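# Pour hazelnuts from bowl into a hand-held cup

## Task

A table holds a small bowl of hazelnuts and an empty cup. Lift the cup off the table and keep it in the air while every hazelnut goes from the bowl into it. From the moment the first nut lands in the cup until the last one is in, the cup may be supported only by the robot. Neither the cup nor the bowl may be released, or drop, unless something is within a few millimetres beneath it. Afterwards set both back down directly on the table, the cup upright; the bowl may end upside down. The result must hold without the robot's help, so finish by opening the hands and withdrawing them.

## Robot and tools

Robot: two arms, left_arm (base on the +y side) and right_arm, facing each other across the table. Each ends in an identical five-finger right hand, so the hands are not mirrored: every hand number and axis means the same on both.

Frames: the result's state line gives each hand point's position (m) and orientation (quaternion wxyz) plus velocities in one world frame. Origin is on the table top halfway between the arm bases, z = 0 is the table surface, +z is up. Printed positions may be somewhat off, more so at long reach. The hand point sits 0.05 m in front of the palm where index pad meets thumb tip in a pinch. Its own axes: +z runs along straightened fingers, +y points out of the palm, +x goes across the palm toward the little finger. Straight fingers extend 0.06-0.07 m past the point. A bracket on the little-finger side of the wrist protrudes and can collide.

Row layout (used by both tools): one flat list of 28 numbers, each in [-1, 1], always covering both arms. Numbers 1-14 are left_arm: dx, dy, dz, rx, ry, rz, then left_gripper little, ring, middle, index, thumb_bend, thumb_turn, force_limit, speed. Numbers 15-28 are the same fourteen for right_arm.

Arm part of a row: dx..rz are an offset, not a pose. They are measured in the hand point's own axes from its pose in the most recent result that showed it (for a later call within the same reply, or before any such result, from where the hand is when the action begins). Every row in an action is counted from that same reference, not from the row before. Scale: 1.0 = 0.6 m for dx, dy, dz and 180 degrees for rx, ry, rz, which form a single rotation vector. All zeros is not a pause: it drives the hand back to the reference pose. Per control step the commanded pose is clipped to 100 mm and 16 degrees from the measured one; if position and orientation conflict, position wins. Motion lags commands by about 0.17 s.

Hand part of a row: little, ring, middle, index are finger targets, +1 straight, -1 curled into the palm. thumb_bend +1 straight, -1 fully bent. thumb_turn +1 beside the palm, -1 across in front of it. A pinch is roughly index -0.22, thumb_bend -0.75, thumb_turn -0.57. force_limit maps -1..+1 to roughly 0..10 N fingertip force (0..15 N for the two thumb motors), at which a closing motor halts; it does not limit opening. speed maps -1..+1 to near zero..full (full travel in 0.6 s). For a soft grip close at speed -0.9 or slower. With the thumb turned fully in front, a whole-hand wrap fits objects 0.035-0.08 m wide; turn the thumb before reaching the object. There is no no-change value: to keep a hand as it is, resend the eight numbers last executed for it, or, if none yet, its hand_measured six plus hand_force_limit and hand_speed. A motor moves only when its target changes by at least 0.01, then locks. To grip harder, raise force_limit and send a more-closed target; to loosen, send a more-open one.

Tools:
execute_actions {"actions": [...], "pictures": bool}. Empty list = just read the state. One action {"rows": [[28 numbers], ...], "steps": n}: up to 15 rows and 15 steps of 1/30 s (default 15); each row lasts one step, the last repeats if rows run out. One wait {"steps": n}, up to 300, counted from the previous result, including your reply time.
move {"target": [28 numbers], "speed": m/s 0.002-0.5 (default 0.25; turning capped at twice that in rad/s), "stop_force": N 9-40 optional}. Each arm travels in a straight line toward its offset target; durations 0.5-10 s and both arms finish together. Paths ignore obstacles and the other arm. The hand numbers are sent at the start. stop_force ends an arm's path once its wrist sensor feels that much extra push against the motion for two steps, then backs off slightly; use it only very slowly, not for rotating moves, and omit it when lifting off something the hand presses on.
wait {"seconds": 0-10}: lets the scene run.
zoom_image {"camera": one of cam_high, cam_low, cam_left_wrist, cam_right_wrist, "region": [x0, y0, x1, y1]} in pixels, at most 504x504.
show_instructions: shows reference images. finished_scene {"scene": n} ends the scene irreversibly and reports success.

Results: state line per arm, Wrist force and Wrist torque [x y z] in the end effector's axes (noisy, offset up to ~4 N, saturate near 50 N), hand_measured / hand_stopped_by (moving, target, force, stalled, fault) / hand_load_n per motor; loads near 0 mean the grip was lost. HELD marks steps not sent; 'pose unreachable' names an arm whose command the clearance check altered. A move adds a 'move:' line: done, off_target, moving, held, fault or contact, plus limits (paced = clipped, held = some steps blocked) and each hand point's distance from its target. Hand target lines show where the controller is driving.

Avoid: pushing past a firm contact (stiff arms fault easily), joint torque over limits (wrist joints 25.7 N m, held weight counts) or 150 N outside force, which freezes an arm for 10 s; arms striking or pressing each other; letting the cup sit on anything but the robot during pouring; releasing cup or bowl in the air; knocking anything off the table; overheating motors by holding loads long. Objects may occasionally be nudged. The simulation keeps running while you think.

Each tool is called as a command line: name --argument value for each argument, lists and objects as JSON in quotes; but a table of rows of numbers goes row by row, as --pt "numbers of a row", without its own name.

Reference images:

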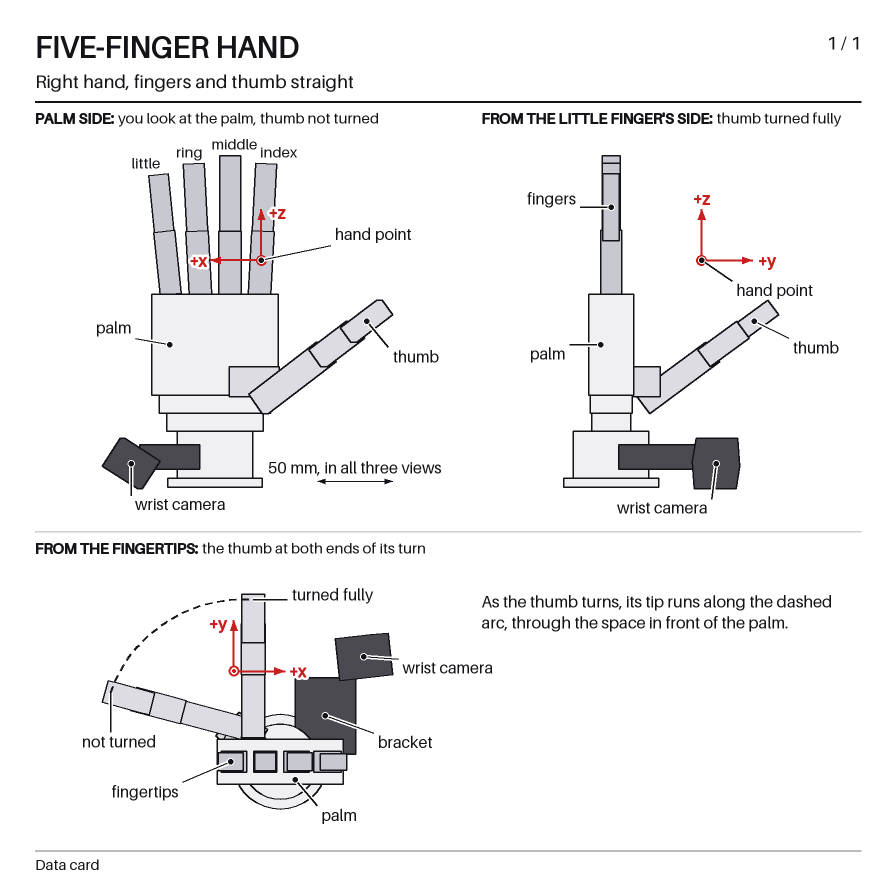

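## Session

execute_actions --actions '[]'

Scene clock: 0.00 s of 6600.00 s.
left_arm: end_effector_position=(+0.2593, +0.4924, +0.4912) hand_measured=(+1.000, +1.000, +1.000, +1.000, +1.000, +1.000) hand_load_n=(+0.0, +0.0, +0.0, +0.0, +0.0, +0.0) hand_stopped_by=(target, target, target, target, target, target) hand_force_limit=0.00 hand_speed=-0.80 end_effector_quat_wxyz=(+0.025, +0.289, +0.957, -0.001) end_effector_velocity=(+0.000, -0.001, -0.001) end_effector_angular_velocity=(+0.002, +0.002, +0.001) | right_arm: end_effector_position=(+0.0964, -0.2546, +0.4793) hand_measured=(+1.000, +1.000, +1.000, +1.000, +1.000, +1.000) hand_load_n=(+0.0, +0.0, +0.0, +0.0, +0.0, +0.0) hand_stopped_by=(target, target, target, target, target, target) hand_force_limit=0.00 hand_speed=-0.80 end_effector_quat_wxyz=(+0.006, -0.371, +0.929, -0.012) end_effector_velocity=(+0.000, +0.000, -0.000) end_effector_angular_velocity=(-0.000, +0.002, -0.000)
Joint positions: left_arm=[ 0.545 -1.738  1.314  1.953  1.543 -1.881] | right_arm=[-1.166 -1.748  1.353  1.957  1.596 -1.892]
Joint velocities: left_arm=[ 0.     0.002 -0.    -0.     0.    -0.001] | right_arm=[ 0.     0.002  0.     0.    -0.001  0.001]
Wrist force (N, on the end effector, along its own x y z axes, offset not removed): no reading
Wrist torque (N m, same axes, about the end effector's origin, offset not removed): no reading
Hand target (left_arm): +0.259, +0.492, +0.491; +0.025, +0.289, +0.957, -0.001
Hand target (right_arm): +0.096, -0.255, +0.479; +0.006, -0.371, +0.929, -0.012

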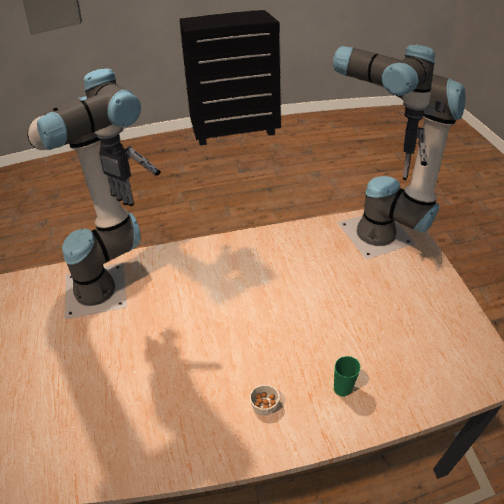

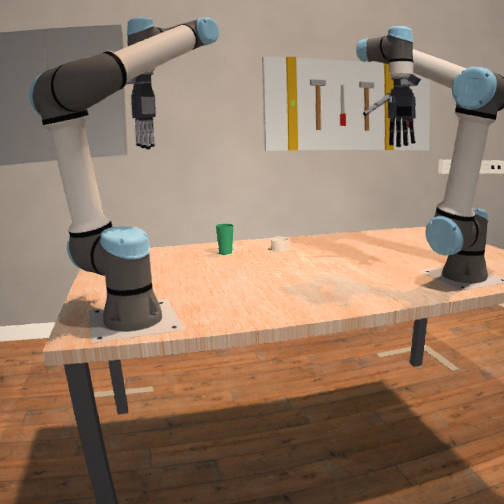

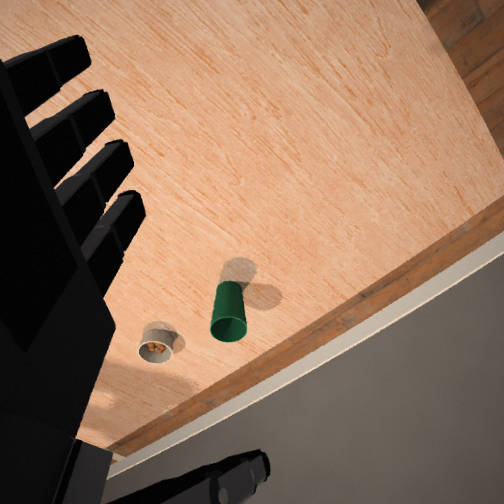

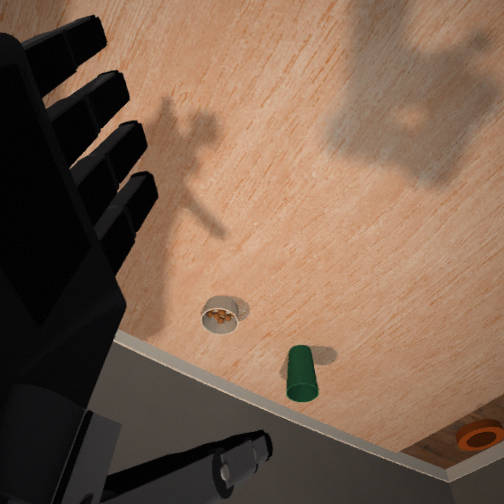

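zoom_image --camera "cam_high" --region '[220, 330, 400, 440]'

zoom_image --camera "cam_low" --region '[190, 200, 310, 270]'

Region (220, 330, 400, 440) of cam_high's 504x504 image, scaled by 2.800, with more detail than that image has.

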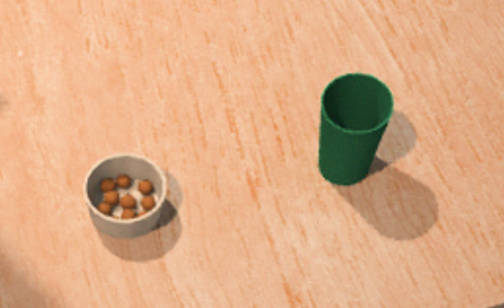

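Region (190, 200, 310, 270) of cam_low's 504x504 image, scaled by 4.200, with more detail than that image has; it fills the top 294 rows of this view, and the rest is white.

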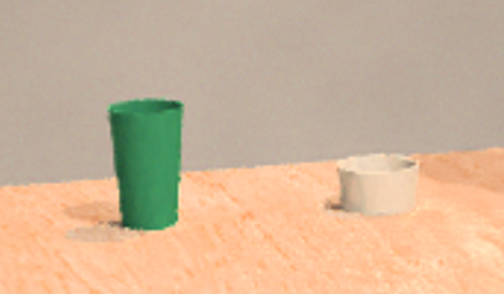

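move --target '[-0.439,-0.088,0.483,-0.6,0.182,0.6,1,1,1,1,1,-1,0,0,-0.455,-0.305,0.467,-0.555,0.238,0.554,1,1,1,1,1,-1,0,0]'

Scene clock: 62.57 s of 6600.00 s.
left_arm: end_effector_position=(+0.4628, +0.2990, +0.2134) hand_measured=(+1.000, +1.000, +1.000, +1.000, +1.000, -1.000) hand_load_n=(+0.0, +0.0, +0.0, +0.0, +0.0, +0.0) hand_stopped_by=(target, target, target, target, target, target) hand_force_limit=0.00 hand_speed=0.00 end_effector_quat_wxyz=(-0.004, -0.689, -0.008, -0.724) end_effector_velocity=(+0.001, +0.000, +0.001) end_effector_angular_velocity=(+0.001, +0.012, -0.009) | right_arm: end_effector_position=(+0.4262, -0.2034, +0.2052) hand_measured=(+1.000, +1.000, +1.000, +1.000, +1.000, -1.000) hand_load_n=(+0.0, +0.0, +0.0, +0.0, +0.0, +0.0) hand_stopped_by=(target, target, target, target, target, target) hand_force_limit=0.00 hand_speed=0.00 end_effector_quat_wxyz=(-0.491, +0.498, +0.510, +0.501) end_effector_velocity=(+0.000, -0.000, -0.000) end_effector_angular_velocity=(+0.001, +0.001, -0.001)
Joint positions: left_arm=[ 0.37  -1.004  2.456  1.586 -0.496 -1.498] | right_arm=[-1.804 -0.973  2.241  1.795  0.201 -1.516]
Joint velocities: left_arm=[ 0.01  -0.013  0.009  0.033 -0.018 -0.025] | right_arm=[-0.     0.001  0.001  0.003 -0.    -0.004]
Wrist force (N, on the end effector, along its own x y z axes, offset not removed): left_arm=[-1.6 -1.9 0.1] | right_arm=[3.2 -0.9 1.0]
Wrist torque (N m, same axes, about the end effector's origin, offset not removed): left_arm=[-0.44 0.11 -0.16] | right_arm=[-0.09 -0.53 0.11]
Hand target (left_arm): +0.463, +0.299, +0.214; +0.005, +0.690, +0.008, +0.724
Hand target (right_arm): +0.426, -0.203, +0.205; +0.491, -0.498, -0.510, -0.501
Off the commanded pose (left_arm): 0.001 m, 0 deg.
Off the commanded pose (right_arm): 0.001 m, 0 deg.
After step 90, 53.30 s passed at rest.
move: done
camera_calibration (this result's frames):
cam_left_wrist: T_world_to_cam=[[0.00453187, -0.992234, -0.124304, 0.323349], [-0.488562, 0.106263, -0.866035, 0.38042], [0.872518, 0.0646549, -0.484286, -0.192858], [0, 0, 0, 1]] pos_world=[0.352665, 0.292883, 0.276252]
cam_right_wrist: T_world_to_cam=[[0.9927, 0.0154738, -0.119611, -0.387017], [-0.0892321, -0.572983, -0.814695, 0.0818154], [-0.0811417, 0.819421, -0.567419, 0.449577], [0, 0, 0, 1]] pos_world=[0.427972, -0.315525, 0.275461]

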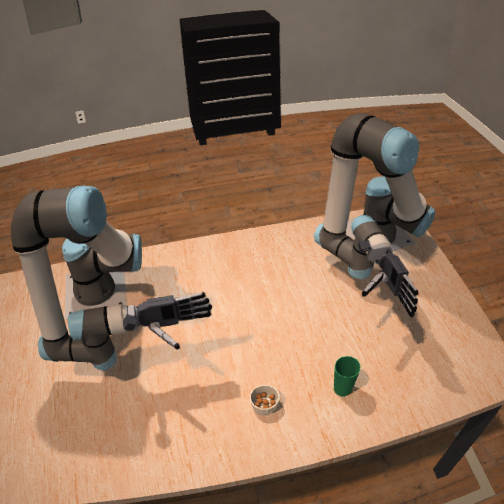

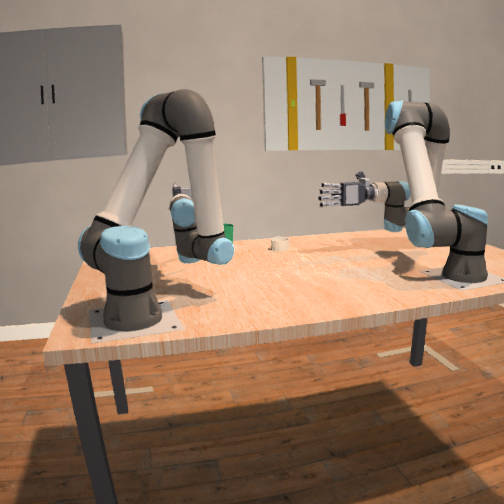

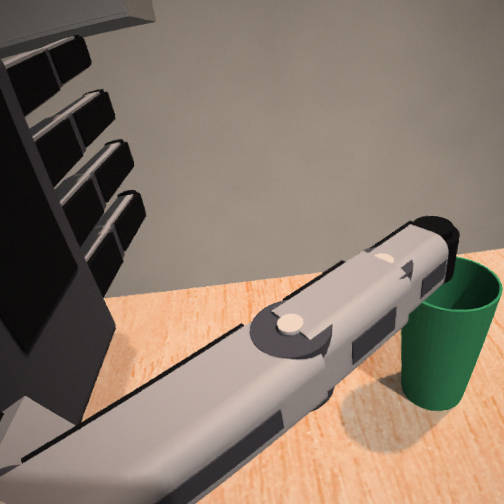

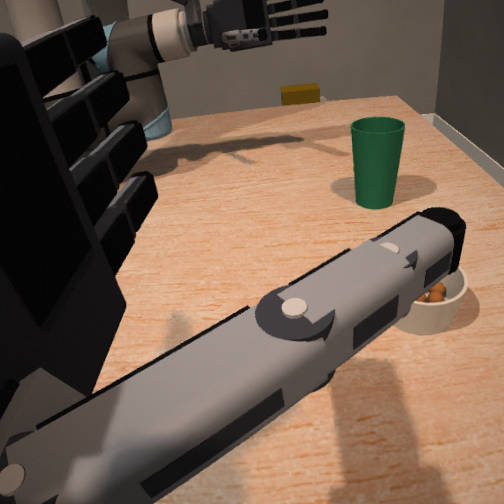

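move --target '[0.463,-0.322,-0.339,0.6,-0.182,-0.6,1,1,1,1,1,-1,0,0,0.457,-0.55,-0.085,0.555,-0.238,-0.554,1,1,1,1,1,-1,0,0]'

Scene clock: 91.57 s of 6600.00 s.
left_arm: end_effector_position=(+0.2454, +0.4948, +0.4777) hand_measured=(+1.000, +1.000, +1.000, +1.000, +1.000, -1.000) hand_load_n=(+0.0, +0.0, +0.0, +0.0, +0.0, +0.0) hand_stopped_by=(target, target, target, target, target, target) hand_force_limit=0.00 hand_speed=0.00 end_effector_quat_wxyz=(+0.026, +0.288, +0.957, +0.000) end_effector_velocity=(-0.001, +0.000, +0.001) end_effector_angular_velocity=(-0.010, +0.007, +0.007) | right_arm: end_effector_position=(+0.0902, -0.2510, +0.4723) hand_measured=(+1.000, +1.000, +1.000, +1.000, +1.000, -1.000) hand_load_n=(+0.0, +0.0, +0.0, +0.0, +0.0, +0.0) hand_stopped_by=(target, target, target, target, target, target) hand_force_limit=0.00 hand_speed=0.00 end_effector_quat_wxyz=(+0.005, -0.371, +0.929, -0.012) end_effector_velocity=(-0.002, -0.000, +0.001) end_effector_angular_velocity=(-0.007, -0.010, +0.009)
Joint positions: left_arm=[ 0.487 -1.791  1.393  1.928  1.539 -1.939] | right_arm=[-1.136 -1.755  1.377  1.94   1.595 -1.861]
Joint velocities: left_arm=[ 0.012  0.003 -0.008  0.001  0.012  0.004] | right_arm=[ 0.018  0.001 -0.007  0.002  0.011  0.009]
Wrist force (N, on the end effector, along its own x y z axes, offset not removed): left_arm=[-2.4 -0.3 0.9] | right_arm=[0.8 -0.8 -1.5]
Wrist torque (N m, same axes, about the end effector's origin, offset not removed): left_arm=[-0.28 0.28 -0.14] | right_arm=[-0.10 -0.15 -0.02]
Hand target (left_arm): +0.245, +0.495, +0.478; +0.026, +0.288, +0.957, -0.001
Hand target (right_arm): +0.090, -0.251, +0.472; +0.006, -0.371, +0.929, -0.012
Off the commanded pose (left_arm): 0.001 m, 0 deg.
Off the commanded pose (right_arm): 0.001 m, 0 deg.
After step 90, 20.00 s passed at rest.
move: done
camera_calibration (this result's frames):
cam_left_wrist: T_world_to_cam=[[0.664485, 0.746712, 0.029683, -0.544419], [0.602917, -0.559146, 0.569075, -0.14189], [0.441532, -0.360245, -0.82175, 0.589434], [0, 0, 0, 1]] pos_world=[0.187052, 0.539528, 0.581274]
cam_right_wrist: T_world_to_cam=[[-0.57836, 0.814727, -0.0414763, 0.284567], [0.65977, 0.497051, 0.5636, -0.207858], [0.479796, 0.298599, -0.825006, 0.553227], [0, 0, 0, 1]] pos_world=[0.0362851, -0.293721, 0.585367]

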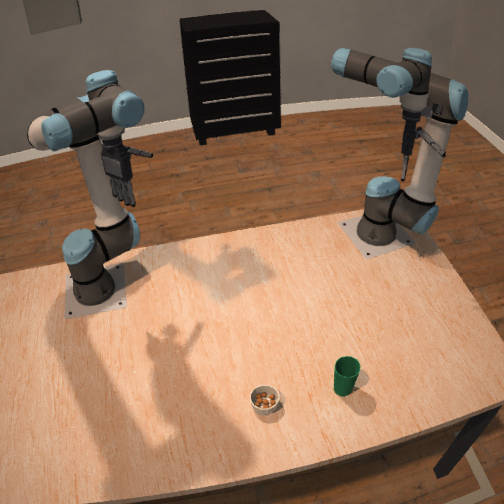

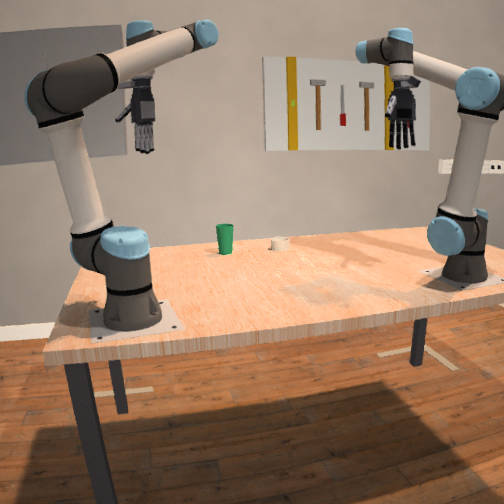

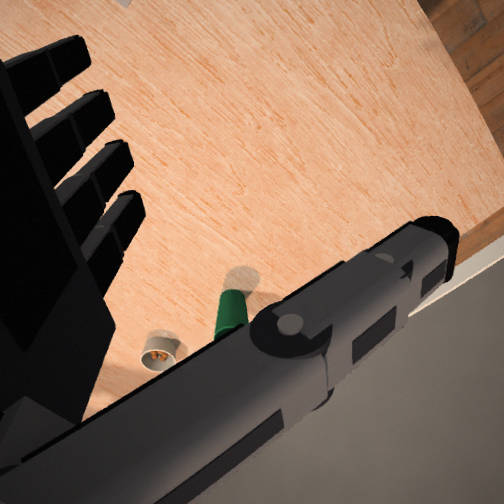

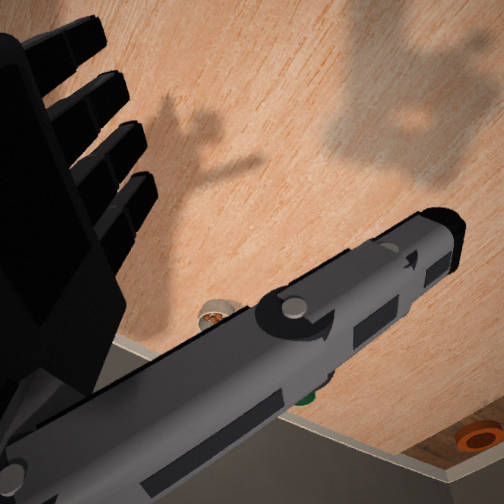

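move --target '[0,0,0,0,0,0.924,1,1,1,1,1,-1,0,0,0,0,0,0,0,0.964,1,1,1,1,1,-1,0,0]' --speed 0.4

move --target '[0.3,0.2,0.4,0,0.5,0,1,1,1,1,1,-1,0,0,0.35,0.25,0.4,0,0.5,0,1,1,1,1,1,-1,0,0]'

Scene clock: 107.63 s of 6600.00 s.
left_arm: end_effector_position=(+0.2458, +0.4948, +0.4778) hand_measured=(+1.000, +1.000, +1.000, +1.000, +1.000, -1.000) hand_load_n=(+0.0, +0.0, +0.0, +0.0, +0.0, +0.0) hand_stopped_by=(target, target, target, target, target, target) hand_force_limit=0.00 hand_speed=0.00 end_effector_quat_wxyz=(+0.003, +0.985, -0.172, +0.026) end_effector_velocity=(-0.000, -0.000, +0.000) end_effector_angular_velocity=(-0.001, +0.001, -0.014) | right_arm: end_effector_position=(+0.0908, -0.2511, +0.4727) hand_measured=(+1.000, +1.000, +1.000, +1.000, +1.000, -1.000) hand_load_n=(+0.0, +0.0, +0.0, +0.0, +0.0, +0.0) hand_stopped_by=(target, target, target, target, target, target) hand_force_limit=0.00 hand_speed=0.00 end_effector_quat_wxyz=(+0.012, +0.906, +0.423, +0.005) end_effector_velocity=(+0.000, -0.001, +0.000) end_effector_angular_velocity=(-0.001, -0.003, -0.015)
Joint positions: left_arm=[ 1.063 -1.519  1.132  1.905  1.565  1.538] | right_arm=[-0.626 -1.476  1.124  1.927  1.597  1.675]
Joint velocities: left_arm=[-0.     0.002 -0.002  0.     0.002  0.014] | right_arm=[-0.001  0.001 -0.001 -0.     0.003  0.014]
Wrist force (N, on the end effector, along its own x y z axes, offset not removed): left_arm=[-1.9 -0.8 0.1] | right_arm=[1.1 0.0 -1.3]
Wrist torque (N m, same axes, about the end effector's origin, offset not removed): left_arm=[-0.23 0.19 -0.11] | right_arm=[0.14 -0.18 0.05]
Hand target (left_arm): +0.246, +0.495, +0.478; +0.003, +0.985, -0.172, +0.026
Hand target (right_arm): +0.091, -0.251, +0.473; +0.012, +0.906, +0.422, +0.005
Off the commanded pose (left_arm): 0.000 m, 0 deg.
Off the commanded pose (right_arm): 0.001 m, 0 deg.
After step 90, 8.63 s passed at rest.
move: done
camera_calibration (this result's frames):
cam_left_wrist: T_world_to_cam=[[-0.468642, -0.883379, -0.00398601, 0.556426], [-0.773246, 0.408025, 0.485393, -0.242487], [-0.42716, 0.230558, -0.874287, 0.535559], [0, 0, 0, 1]] pos_world=[0.302032, 0.466999, 0.588152]
cam_right_wrist: T_world_to_cam=[[0.668587, -0.743565, 0.0101523, -0.243877], [-0.620838, -0.550617, 0.558015, -0.352569], [-0.40933, -0.379384, -0.829769, 0.466032], [0, 0, 0, 1]] pos_world=[0.134925, -0.198664, 0.585914]

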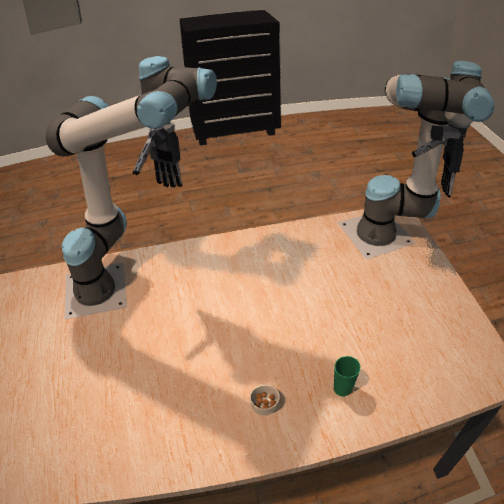

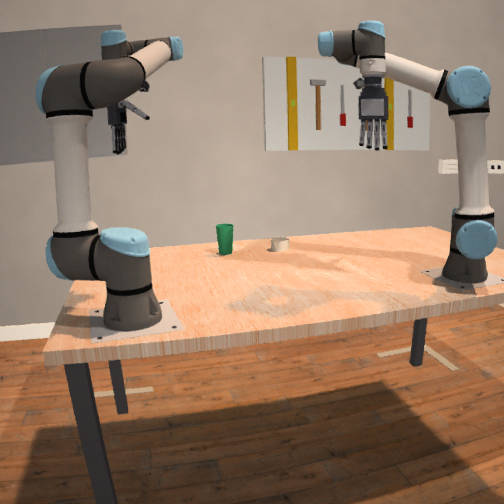

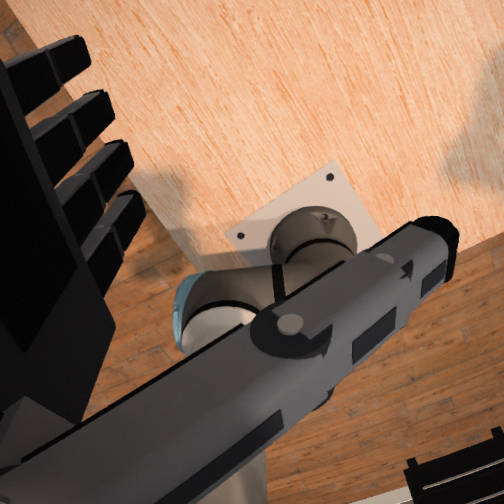

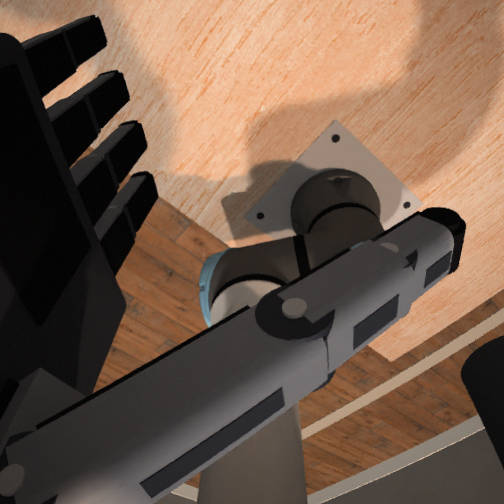

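Scene clock: 111.47 s of 6600.00 s.
left_arm: end_effector_position=(+0.3856, +0.3178, +0.2475) hand_measured=(+1.000, +1.000, +1.000, +1.000, +1.000, -1.000) hand_load_n=(+0.0, +0.0, +0.0, +0.0, +0.0, +0.0) hand_stopped_by=(target, target, target, target, target, target) hand_force_limit=0.00 hand_speed=0.00 end_effector_quat_wxyz=(+0.124, +0.678, -0.120, +0.714) end_effector_velocity=(+0.001, -0.001, -0.001) end_effector_angular_velocity=(-0.006, -0.011, -0.001) | right_arm: end_effector_position=(+0.3448, -0.1901, +0.2359) hand_measured=(+1.000, +1.000, +1.000, +1.000, +1.000, -1.000) hand_load_n=(+0.0, +0.0, +0.0, +0.0, +0.0, +0.0) hand_stopped_by=(target, target, target, target, target, target) hand_force_limit=0.00 hand_speed=0.00 end_effector_quat_wxyz=(-0.290, +0.638, +0.307, +0.644) end_effector_velocity=(+0.002, +0.001, -0.000) end_effector_angular_velocity=(+0.010, -0.010, -0.001)
Joint positions: left_arm=[ 0.447 -2.036  2.504 -0.532  0.925  1.612] | right_arm=[-1.358 -1.974  2.473 -0.496  0.946  1.543]
Joint velocities: left_arm=[ 0.005  0.01   0.009 -0.034  0.006  0.008] | right_arm=[ 0.002  0.006  0.009 -0.032  0.003  0.009]
Wrist force (N, on the end effector, along its own x y z axes, offset not removed): left_arm=[-1.3 0.0 -0.6] | right_arm=[2.7 -0.2 0.0]
Wrist torque (N m, same axes, about the end effector's origin, offset not removed): left_arm=[-0.09 0.09 -0.06] | right_arm=[0.05 -0.40 0.19]
Hand target (left_arm): +0.386, +0.318, +0.247; +0.124, +0.678, -0.120, +0.715
Hand target (right_arm): +0.345, -0.190, +0.236; -0.290, +0.638, +0.307, +0.644
Off the commanded pose (left_arm): 0.001 m, 0 deg.
Off the commanded pose (right_arm): 0.001 m, 0 deg.
move: done
camera_calibration (this result's frames):
cam_left_wrist: T_world_to_cam=[[-0.336723, -0.930333, -0.145253, 0.463744], [-0.414499, 0.284964, -0.864283, 0.284441], [0.845463, -0.230816, -0.481576, -0.00647401], [0, 0, 0, 1]] pos_world=[0.279527, 0.348886, 0.310081]
cam_right_wrist: T_world_to_cam=[[0.770115, -0.627237, -0.116173, -0.349033], [-0.428745, -0.374102, -0.822329, 0.263803], [0.472335, 0.683097, -0.557026, 0.230264], [0, 0, 0, 1]] pos_world=[0.273138, -0.277529, 0.304648]

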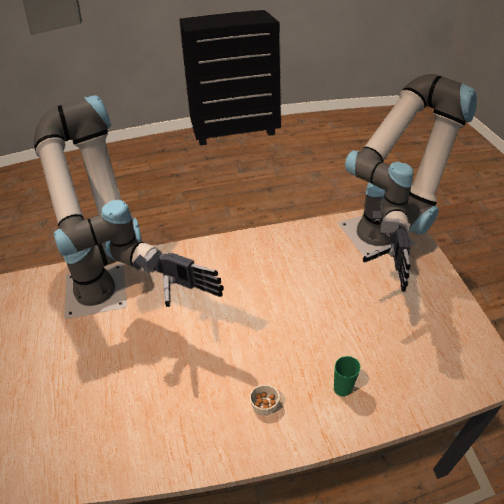

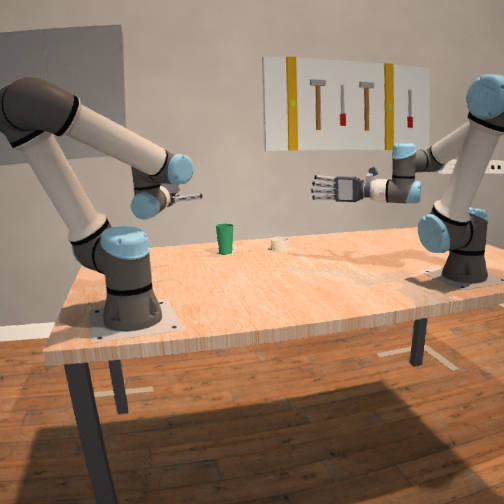

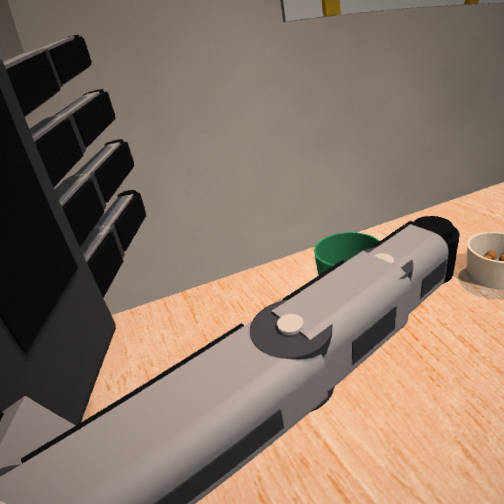

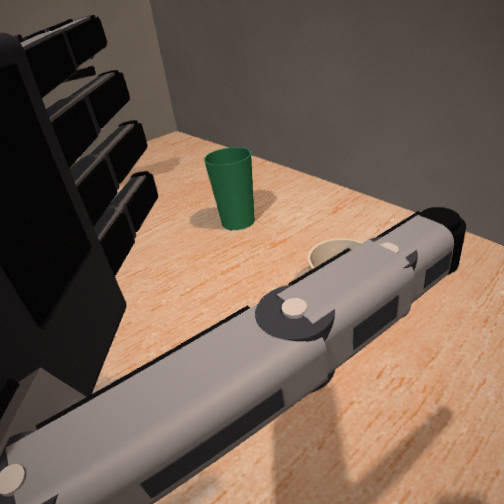

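move --target '[-0.33,0.125,0.138,0,-0.017,0,1,1,1,1,1,-1,0,0,-0.31,0.104,0.163,0,0,0,1,1,1,1,1,-1,0,0]' --speed 0.15

Scene clock: 121.37 s of 6600.00 s.
left_arm: end_effector_position=(+0.4474, +0.2169, +0.0533) hand_measured=(+1.000, +1.000, +1.000, +1.000, +1.000, -1.000) hand_load_n=(+0.0, +0.0, +0.0, +0.0, +0.0, +0.0) hand_stopped_by=(target, target, target, target, target, target) hand_force_limit=0.00 hand_speed=0.00 end_effector_quat_wxyz=(+0.121, +0.697, -0.123, +0.696) end_effector_velocity=(+0.001, -0.002, -0.003) end_effector_angular_velocity=(+0.002, +0.000, -0.002) | right_arm: end_effector_position=(+0.4586, -0.1585, +0.0520) hand_measured=(+1.000, +1.000, +1.000, +1.000, +1.000, -1.000) hand_load_n=(+0.0, +0.0, +0.0, +0.0, +0.0, +0.0) hand_stopped_by=(target, target, target, target, target, target) hand_force_limit=0.00 hand_speed=0.00 end_effector_quat_wxyz=(-0.290, +0.638, +0.307, +0.644) end_effector_velocity=(+0.001, +0.001, -0.002) end_effector_angular_velocity=(+0.001, -0.001, +0.002)
Joint positions: left_arm=[ 0.438 -1.186  2.433 -1.243  0.915  1.571] | right_arm=[-1.348 -1.162  2.4   -1.235  0.956  1.543]
Joint velocities: left_arm=[ 0.     0.01  -0.004 -0.005  0.003  0.001] | right_arm=[ 0.001  0.008 -0.003 -0.006 -0.001  0.001]
Wrist force (N, on the end effector, along its own x y z axes, offset not removed): left_arm=[-1.0 -1.1 -0.9] | right_arm=[1.5 1.2 -0.7]
Wrist torque (N m, same axes, about the end effector's origin, offset not removed): left_arm=[-0.27 0.12 -0.10] | right_arm=[0.28 -0.13 0.17]
Hand target (left_arm): +0.448, +0.217, +0.053; +0.121, +0.697, -0.123, +0.696
Hand target (right_arm): +0.459, -0.158, +0.052; -0.290, +0.638, +0.307, +0.644
Off the commanded pose (left_arm): 0.001 m, 0 deg.
Off the commanded pose (right_arm): 0.001 m, 0 deg.
After step 90, 4.77 s passed at rest.
move: done
camera_calibration (this result's frames):
cam_left_wrist: T_world_to_cam=[[-0.343824, -0.927782, -0.144931, 0.365052], [-0.457451, 0.300275, -0.837003, 0.185446], [0.820076, -0.221483, -0.527657, -0.163809], [0, 0, 0, 1]] pos_world=[0.344682, 0.246723, 0.121691]
cam_right_wrist: T_world_to_cam=[[0.770114, -0.62724, -0.116164, -0.438265], [-0.428811, -0.374207, -0.822247, 0.173188], [0.472277, 0.683036, -0.55715, 0.0524815], [0, 0, 0, 1]] pos_world=[0.386993, -0.245936, 0.120733]

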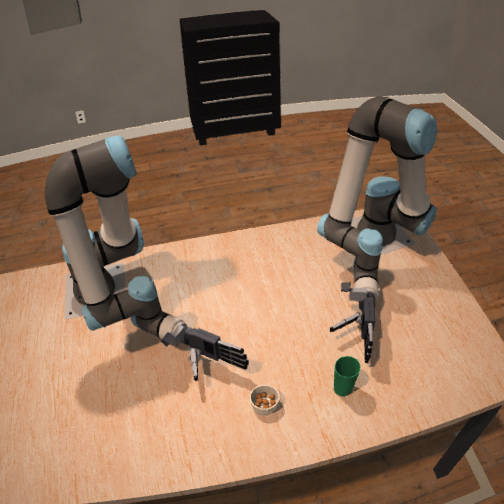

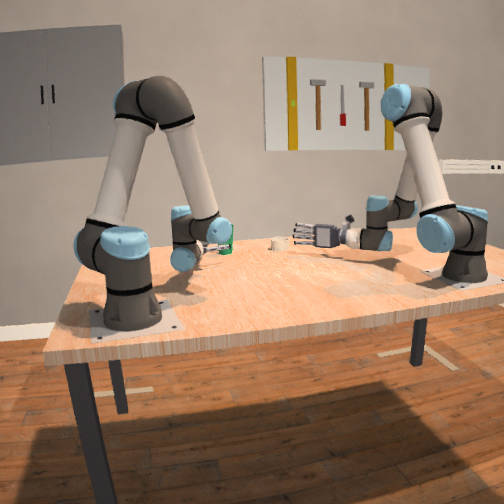

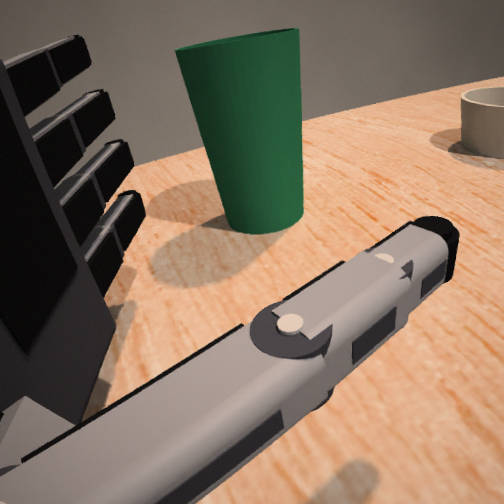

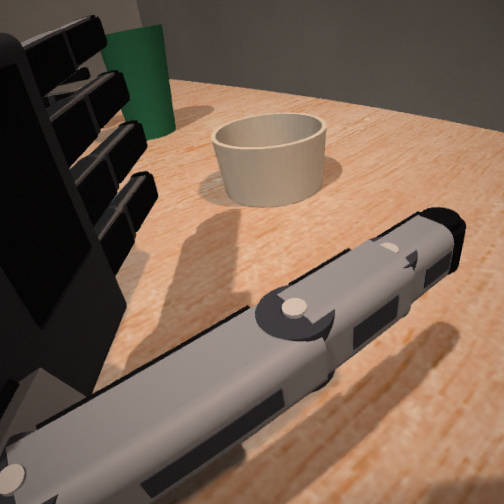

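move --target '[-0.022,0.012,0.1,0,0,0,1,1,1,1,1,-1,0,0,-0.045,0,0.1,0,0,0,1,1,1,1,1,-1,0,0]' --speed 0.05

move --target '[0,0,0.155,0,0,0,1,1,1,1,1,-1,0,0,0,0,0.17,0,0,0,1,1,1,1,1,-1,0,0]' --speed 0.05

Scene clock: 139.50 s of 6600.00 s.
left_arm: end_effector_position=(+0.5012, +0.1900, +0.0399) hand_measured=(+1.000, +1.000, +1.000, +1.000, +1.000, -1.000) hand_load_n=(+0.0, +0.0, +0.0, +0.0, +0.0, +0.0) hand_stopped_by=(target, target, target, target, target, target) hand_force_limit=0.00 hand_speed=0.00 end_effector_quat_wxyz=(+0.121, +0.697, -0.123, +0.696) end_effector_velocity=(+0.002, -0.001, -0.000) end_effector_angular_velocity=(-0.001, +0.000, -0.001) | right_arm: end_effector_position=(+0.4976, -0.1133, +0.0250) hand_measured=(+1.000, +1.000, +1.000, +1.000, +1.000, -1.000) hand_load_n=(+0.0, +0.0, +0.0, +0.0, +0.0, +0.0) hand_stopped_by=(target, target, target, target, target, target) hand_force_limit=0.00 hand_speed=0.00 end_effector_quat_wxyz=(-0.290, +0.638, +0.307, +0.644) end_effector_velocity=(+0.002, +0.002, -0.000) end_effector_angular_velocity=(+0.000, -0.001, -0.000)
Joint positions: left_arm=[ 0.528 -1.071  2.261 -1.187  1.005  1.572] | right_arm=[-1.252 -1.012  2.231 -1.215  1.052  1.544]
Joint velocities: left_arm=[ 0.002  0.004 -0.006  0.002  0.003 -0.001] | right_arm=[ 0.004  0.004 -0.007  0.002  0.004 -0.   ]
Wrist force (N, on the end effector, along its own x y z axes, offset not removed): left_arm=[-0.7 -1.5 -0.1] | right_arm=[-1.5 1.0 1.4]
Wrist torque (N m, same axes, about the end effector's origin, offset not removed): left_arm=[-0.40 0.03 -0.13] | right_arm=[0.11 0.06 -0.09]
Hand target (left_arm): +0.501, +0.190, +0.040; +0.121, +0.697, -0.123, +0.696
Hand target (right_arm): +0.498, -0.113, +0.025; -0.290, +0.638, +0.307, +0.644
Off the commanded pose (left_arm): 0.000 m, 0 deg.
Off the commanded pose (right_arm): 0.000 m, 0 deg.
After step 90, 13.40 s passed at rest.
move: done
camera_calibration (this result's frames):
cam_left_wrist: T_world_to_cam=[[-0.343778, -0.927769, -0.145126, 0.35667], [-0.457309, 0.300386, -0.83704, 0.206789], [0.820174, -0.221389, -0.527543, -0.221015], [0, 0, 0, 1]] pos_world=[0.398452, 0.21986, 0.108258]
cam_right_wrist: T_world_to_cam=[[0.770132, -0.627235, -0.116077, -0.442983], [-0.428785, -0.374311, -0.822213, 0.184654], [0.472272, 0.682985, -0.557218, -0.0118064], [0, 0, 0, 1]] pos_world=[0.425908, -0.200673, 0.0938258]

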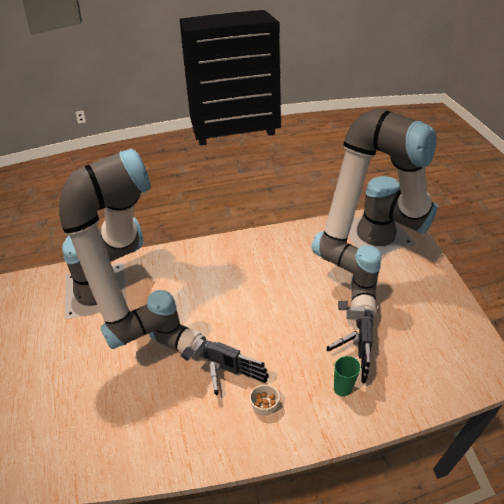

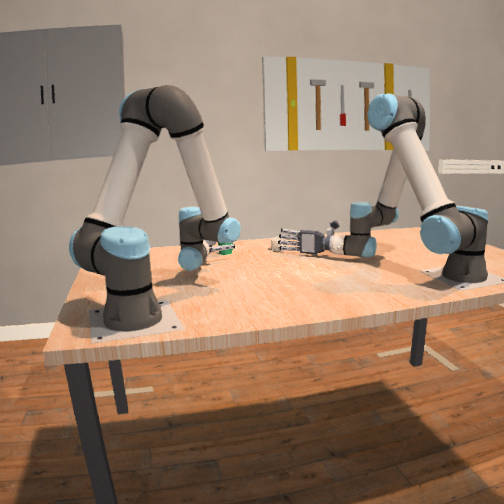

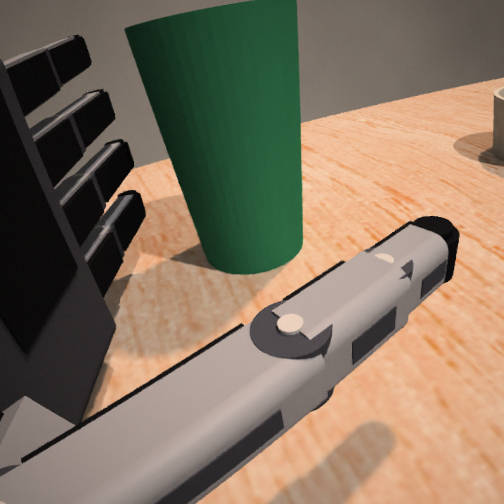

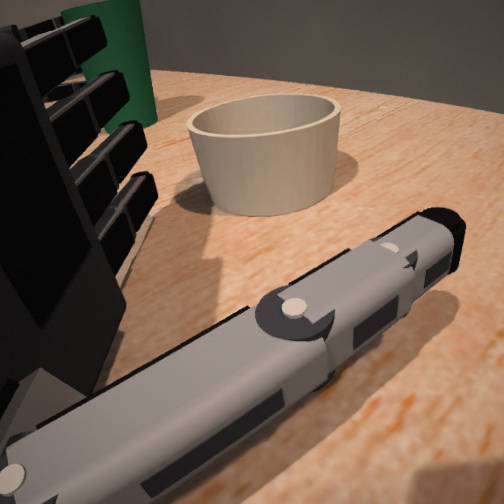

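Scene clock: 141.97 s of 6600.00 s.
left_arm: end_effector_position=(+0.5885, +0.1587, +0.0396) hand_measured=(+1.000, +1.000, +1.000, +1.000, +1.000, -1.000) hand_load_n=(+0.0, +0.0, +0.0, +0.0, +0.0, +0.0) hand_stopped_by=(target, target, target, target, target, target) hand_force_limit=0.00 hand_speed=0.00 end_effector_quat_wxyz=(+0.121, +0.697, -0.123, +0.696) end_effector_velocity=(+0.002, -0.001, -0.001) end_effector_angular_velocity=(-0.000, +0.002, -0.000) | right_arm: end_effector_position=(+0.5630, -0.0354, +0.0249) hand_measured=(+1.000, +1.000, +1.000, +1.000, +1.000, -1.000) hand_load_n=(+0.0, +0.0, +0.0, +0.0, +0.0, -0.5) hand_stopped_by=(target, target, target, target, target, target) hand_force_limit=0.00 hand_speed=0.00 end_effector_quat_wxyz=(-0.290, +0.638, +0.307, +0.644) end_effector_velocity=(+0.002, +0.001, -0.001) end_effector_angular_velocity=(-0.000, +0.002, -0.002)
Joint positions: left_arm=[ 0.643 -0.952  1.99  -1.035  1.119  1.573] | right_arm=[-1.142 -0.89   1.929 -1.036  1.162  1.544]
Joint velocities: left_arm=[ 0.002  0.005 -0.007  0.004  0.002 -0.001] | right_arm=[ 0.002  0.005 -0.008  0.004  0.004  0.001]
Wrist force (N, on the end effector, along its own x y z axes, offset not removed): left_arm=[-1.6 -1.3 -0.3] | right_arm=[3.4 0.3 -1.1]
Wrist torque (N m, same axes, about the end effector's origin, offset not removed): left_arm=[-0.33 0.17 -0.14] | right_arm=[0.13 -0.49 0.15]
Hand target (left_arm): +0.589, +0.159, +0.040; +0.121, +0.697, -0.123, +0.696
Hand target (right_arm): +0.563, -0.035, +0.025; -0.290, +0.638, +0.307, +0.644
Off the commanded pose (left_arm): 0.000 m, 0 deg.
Off the commanded pose (right_arm): 0.000 m, 0 deg.
move: done
camera_calibration (this result's frames):
cam_left_wrist: T_world_to_cam=[[-0.343731, -0.927746, -0.145384, 0.357523], [-0.457132, 0.300545, -0.83708, 0.255704], [0.820292, -0.22127, -0.527409, -0.299821], [0, 0, 0, 1]] pos_world=[0.485723, 0.188498, 0.107894]
cam_right_wrist: T_world_to_cam=[[0.770144, -0.627231, -0.116012, -0.444533], [-0.42876, -0.37438, -0.822195, 0.241747], [0.472274, 0.68295, -0.557258, -0.0959506], [0, 0, 0, 1]] pos_world=[0.491321, -0.122791, 0.0937227]

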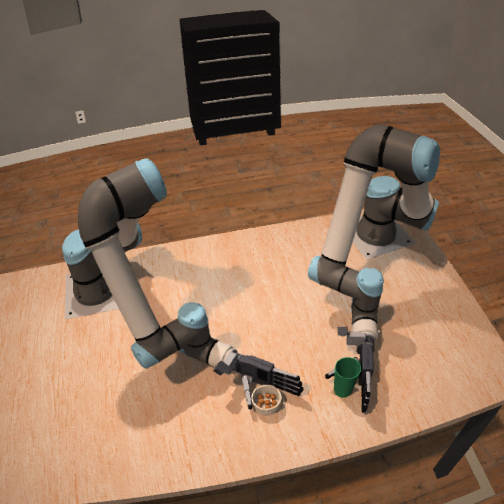

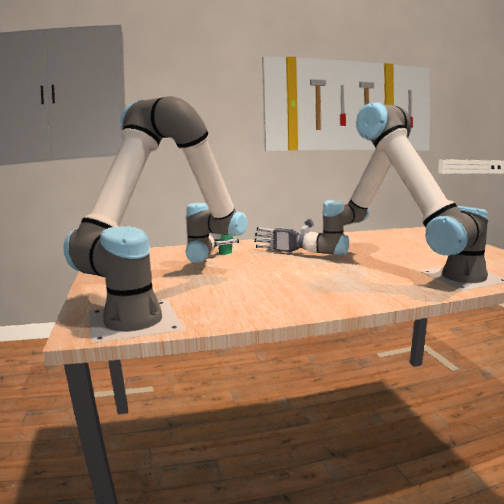

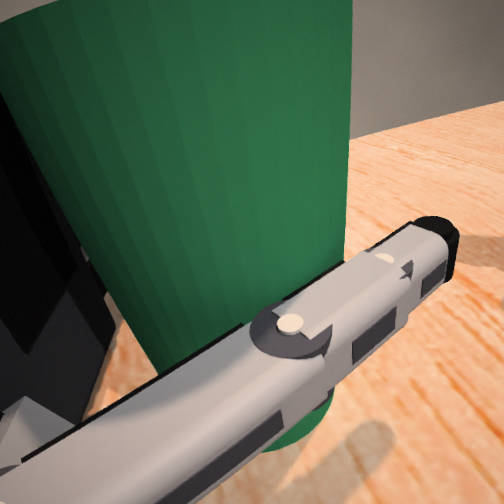

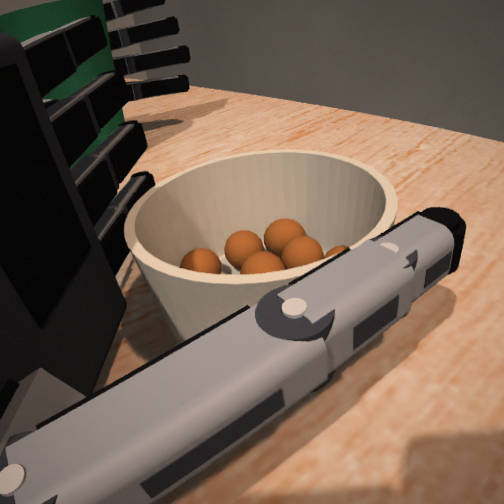

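Close: left all, right index and thumb.

move --target '[0,0,0,0,0,0,-1,-1,-1,-1,-0.5,-1,0.2,-0.7,0,0,0,0,0,0,1,1,1,-1,-0.5,-1,0.2,-0.7]'

zoom_image --camera "cam_high" --region '[200, 320, 410, 440]'

Scene clock: 153.10 s of 6600.00 s.
left_arm: end_effector_position=(+0.5885, +0.1587, +0.0396) hand_measured=(+0.054, +0.020, -0.012, -0.046, +0.398, -1.000) hand_load_n=(+1.5, +3.5, +4.0, +6.5, +12.0, +3.0) hand_stopped_by=(force, force, force, force, force, target) hand_force_limit=0.20 hand_speed=-0.70 end_effector_quat_wxyz=(+0.121, +0.697, -0.123, +0.696) end_effector_velocity=(-0.000, -0.000, -0.001) end_effector_angular_velocity=(+0.001, +0.001, -0.001) | right_arm: end_effector_position=(+0.5630, -0.0354, +0.0249) hand_measured=(+1.000, +1.000, +1.000, +0.354, +0.606, -1.000) hand_load_n=(+0.0, +0.0, +0.0, +8.5, +10.0, +0.0) hand_stopped_by=(target, target, target, force, force, target) hand_force_limit=0.20 hand_speed=-0.70 end_effector_quat_wxyz=(-0.290, +0.638, +0.307, +0.644) end_effector_velocity=(-0.000, -0.000, -0.001) end_effector_angular_velocity=(-0.001, +0.000, +0.000)
Joint positions: left_arm=[ 0.643 -0.952  1.99  -1.035  1.119  1.573] | right_arm=[-1.142 -0.89   1.929 -1.036  1.162  1.544]
Joint velocities: left_arm=[-0.001  0.001 -0.     0.     0.    -0.   ] | right_arm=[-0.     0.001  0.     0.    -0.001 -0.   ]
Wrist force (N, on the end effector, along its own x y z axes, offset not removed): left_arm=[3.0 -2.0 1.3] | right_arm=[1.0 1.7 -1.0]
Wrist torque (N m, same axes, about the end effector's origin, offset not removed): left_arm=[-0.42 -0.02 -0.09] | right_arm=[0.29 -0.22 0.21]
Hand target (left_arm): +0.589, +0.159, +0.040; +0.121, +0.697, -0.123, +0.696
Hand target (right_arm): +0.563, -0.035, +0.025; -0.290, +0.638, +0.307, +0.644
Off the commanded pose (left_arm): 0.000 m, 0 deg.
Off the commanded pose (right_arm): 0.000 m, 0 deg.
After step 90, 5.77 s passed at rest.
move: done
camera_calibration (this result's frames):
cam_left_wrist: T_world_to_cam=[[-0.343697, -0.927768, -0.145324, 0.357508], [-0.457058, 0.30045, -0.837154, 0.255741], [0.820348, -0.221305, -0.527308, -0.299832], [0, 0, 0, 1]] pos_world=[0.485729, 0.188493, 0.107945]
cam_right_wrist: T_world_to_cam=[[0.770173, -0.627194, -0.116019, -0.444536], [-0.428747, -0.374395, -0.822195, 0.241738], [0.472239, 0.682975, -0.557256, -0.0959331], [0, 0, 0, 1]] pos_world=[0.491317, -0.122785, 0.0937216]

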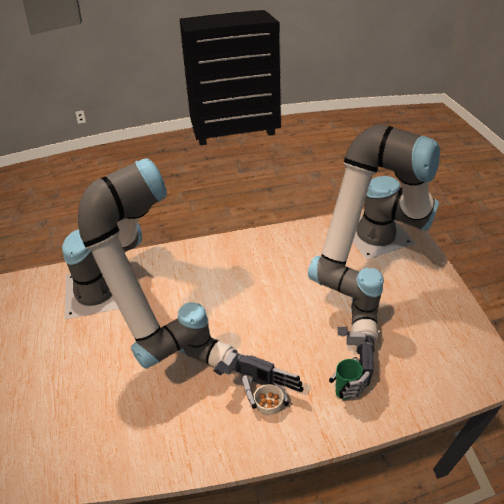

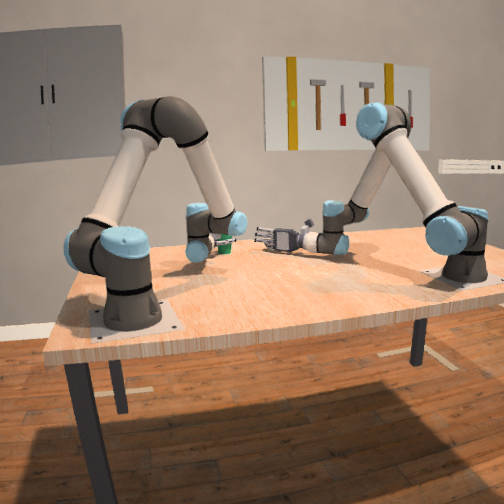

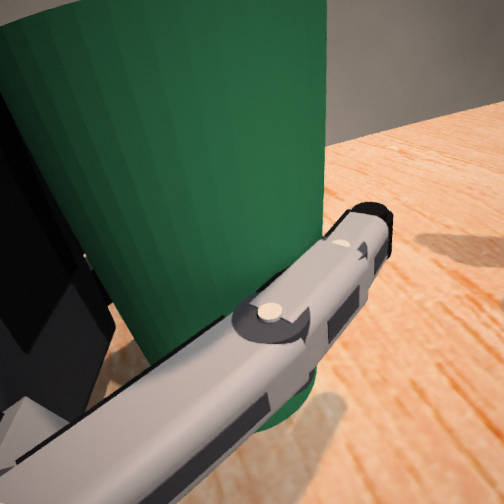

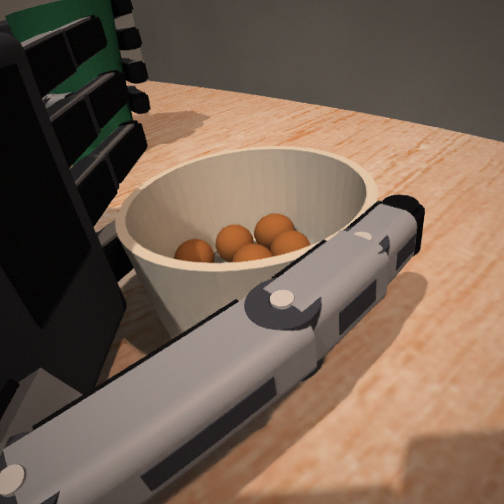

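Region (200, 320, 410, 440) of cam_high's 504x504 image, scaled by 2.400, with more detail than that image has; it fills the top 288 rows of this view, and the rest is white.

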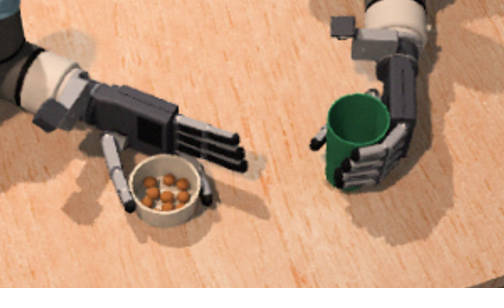

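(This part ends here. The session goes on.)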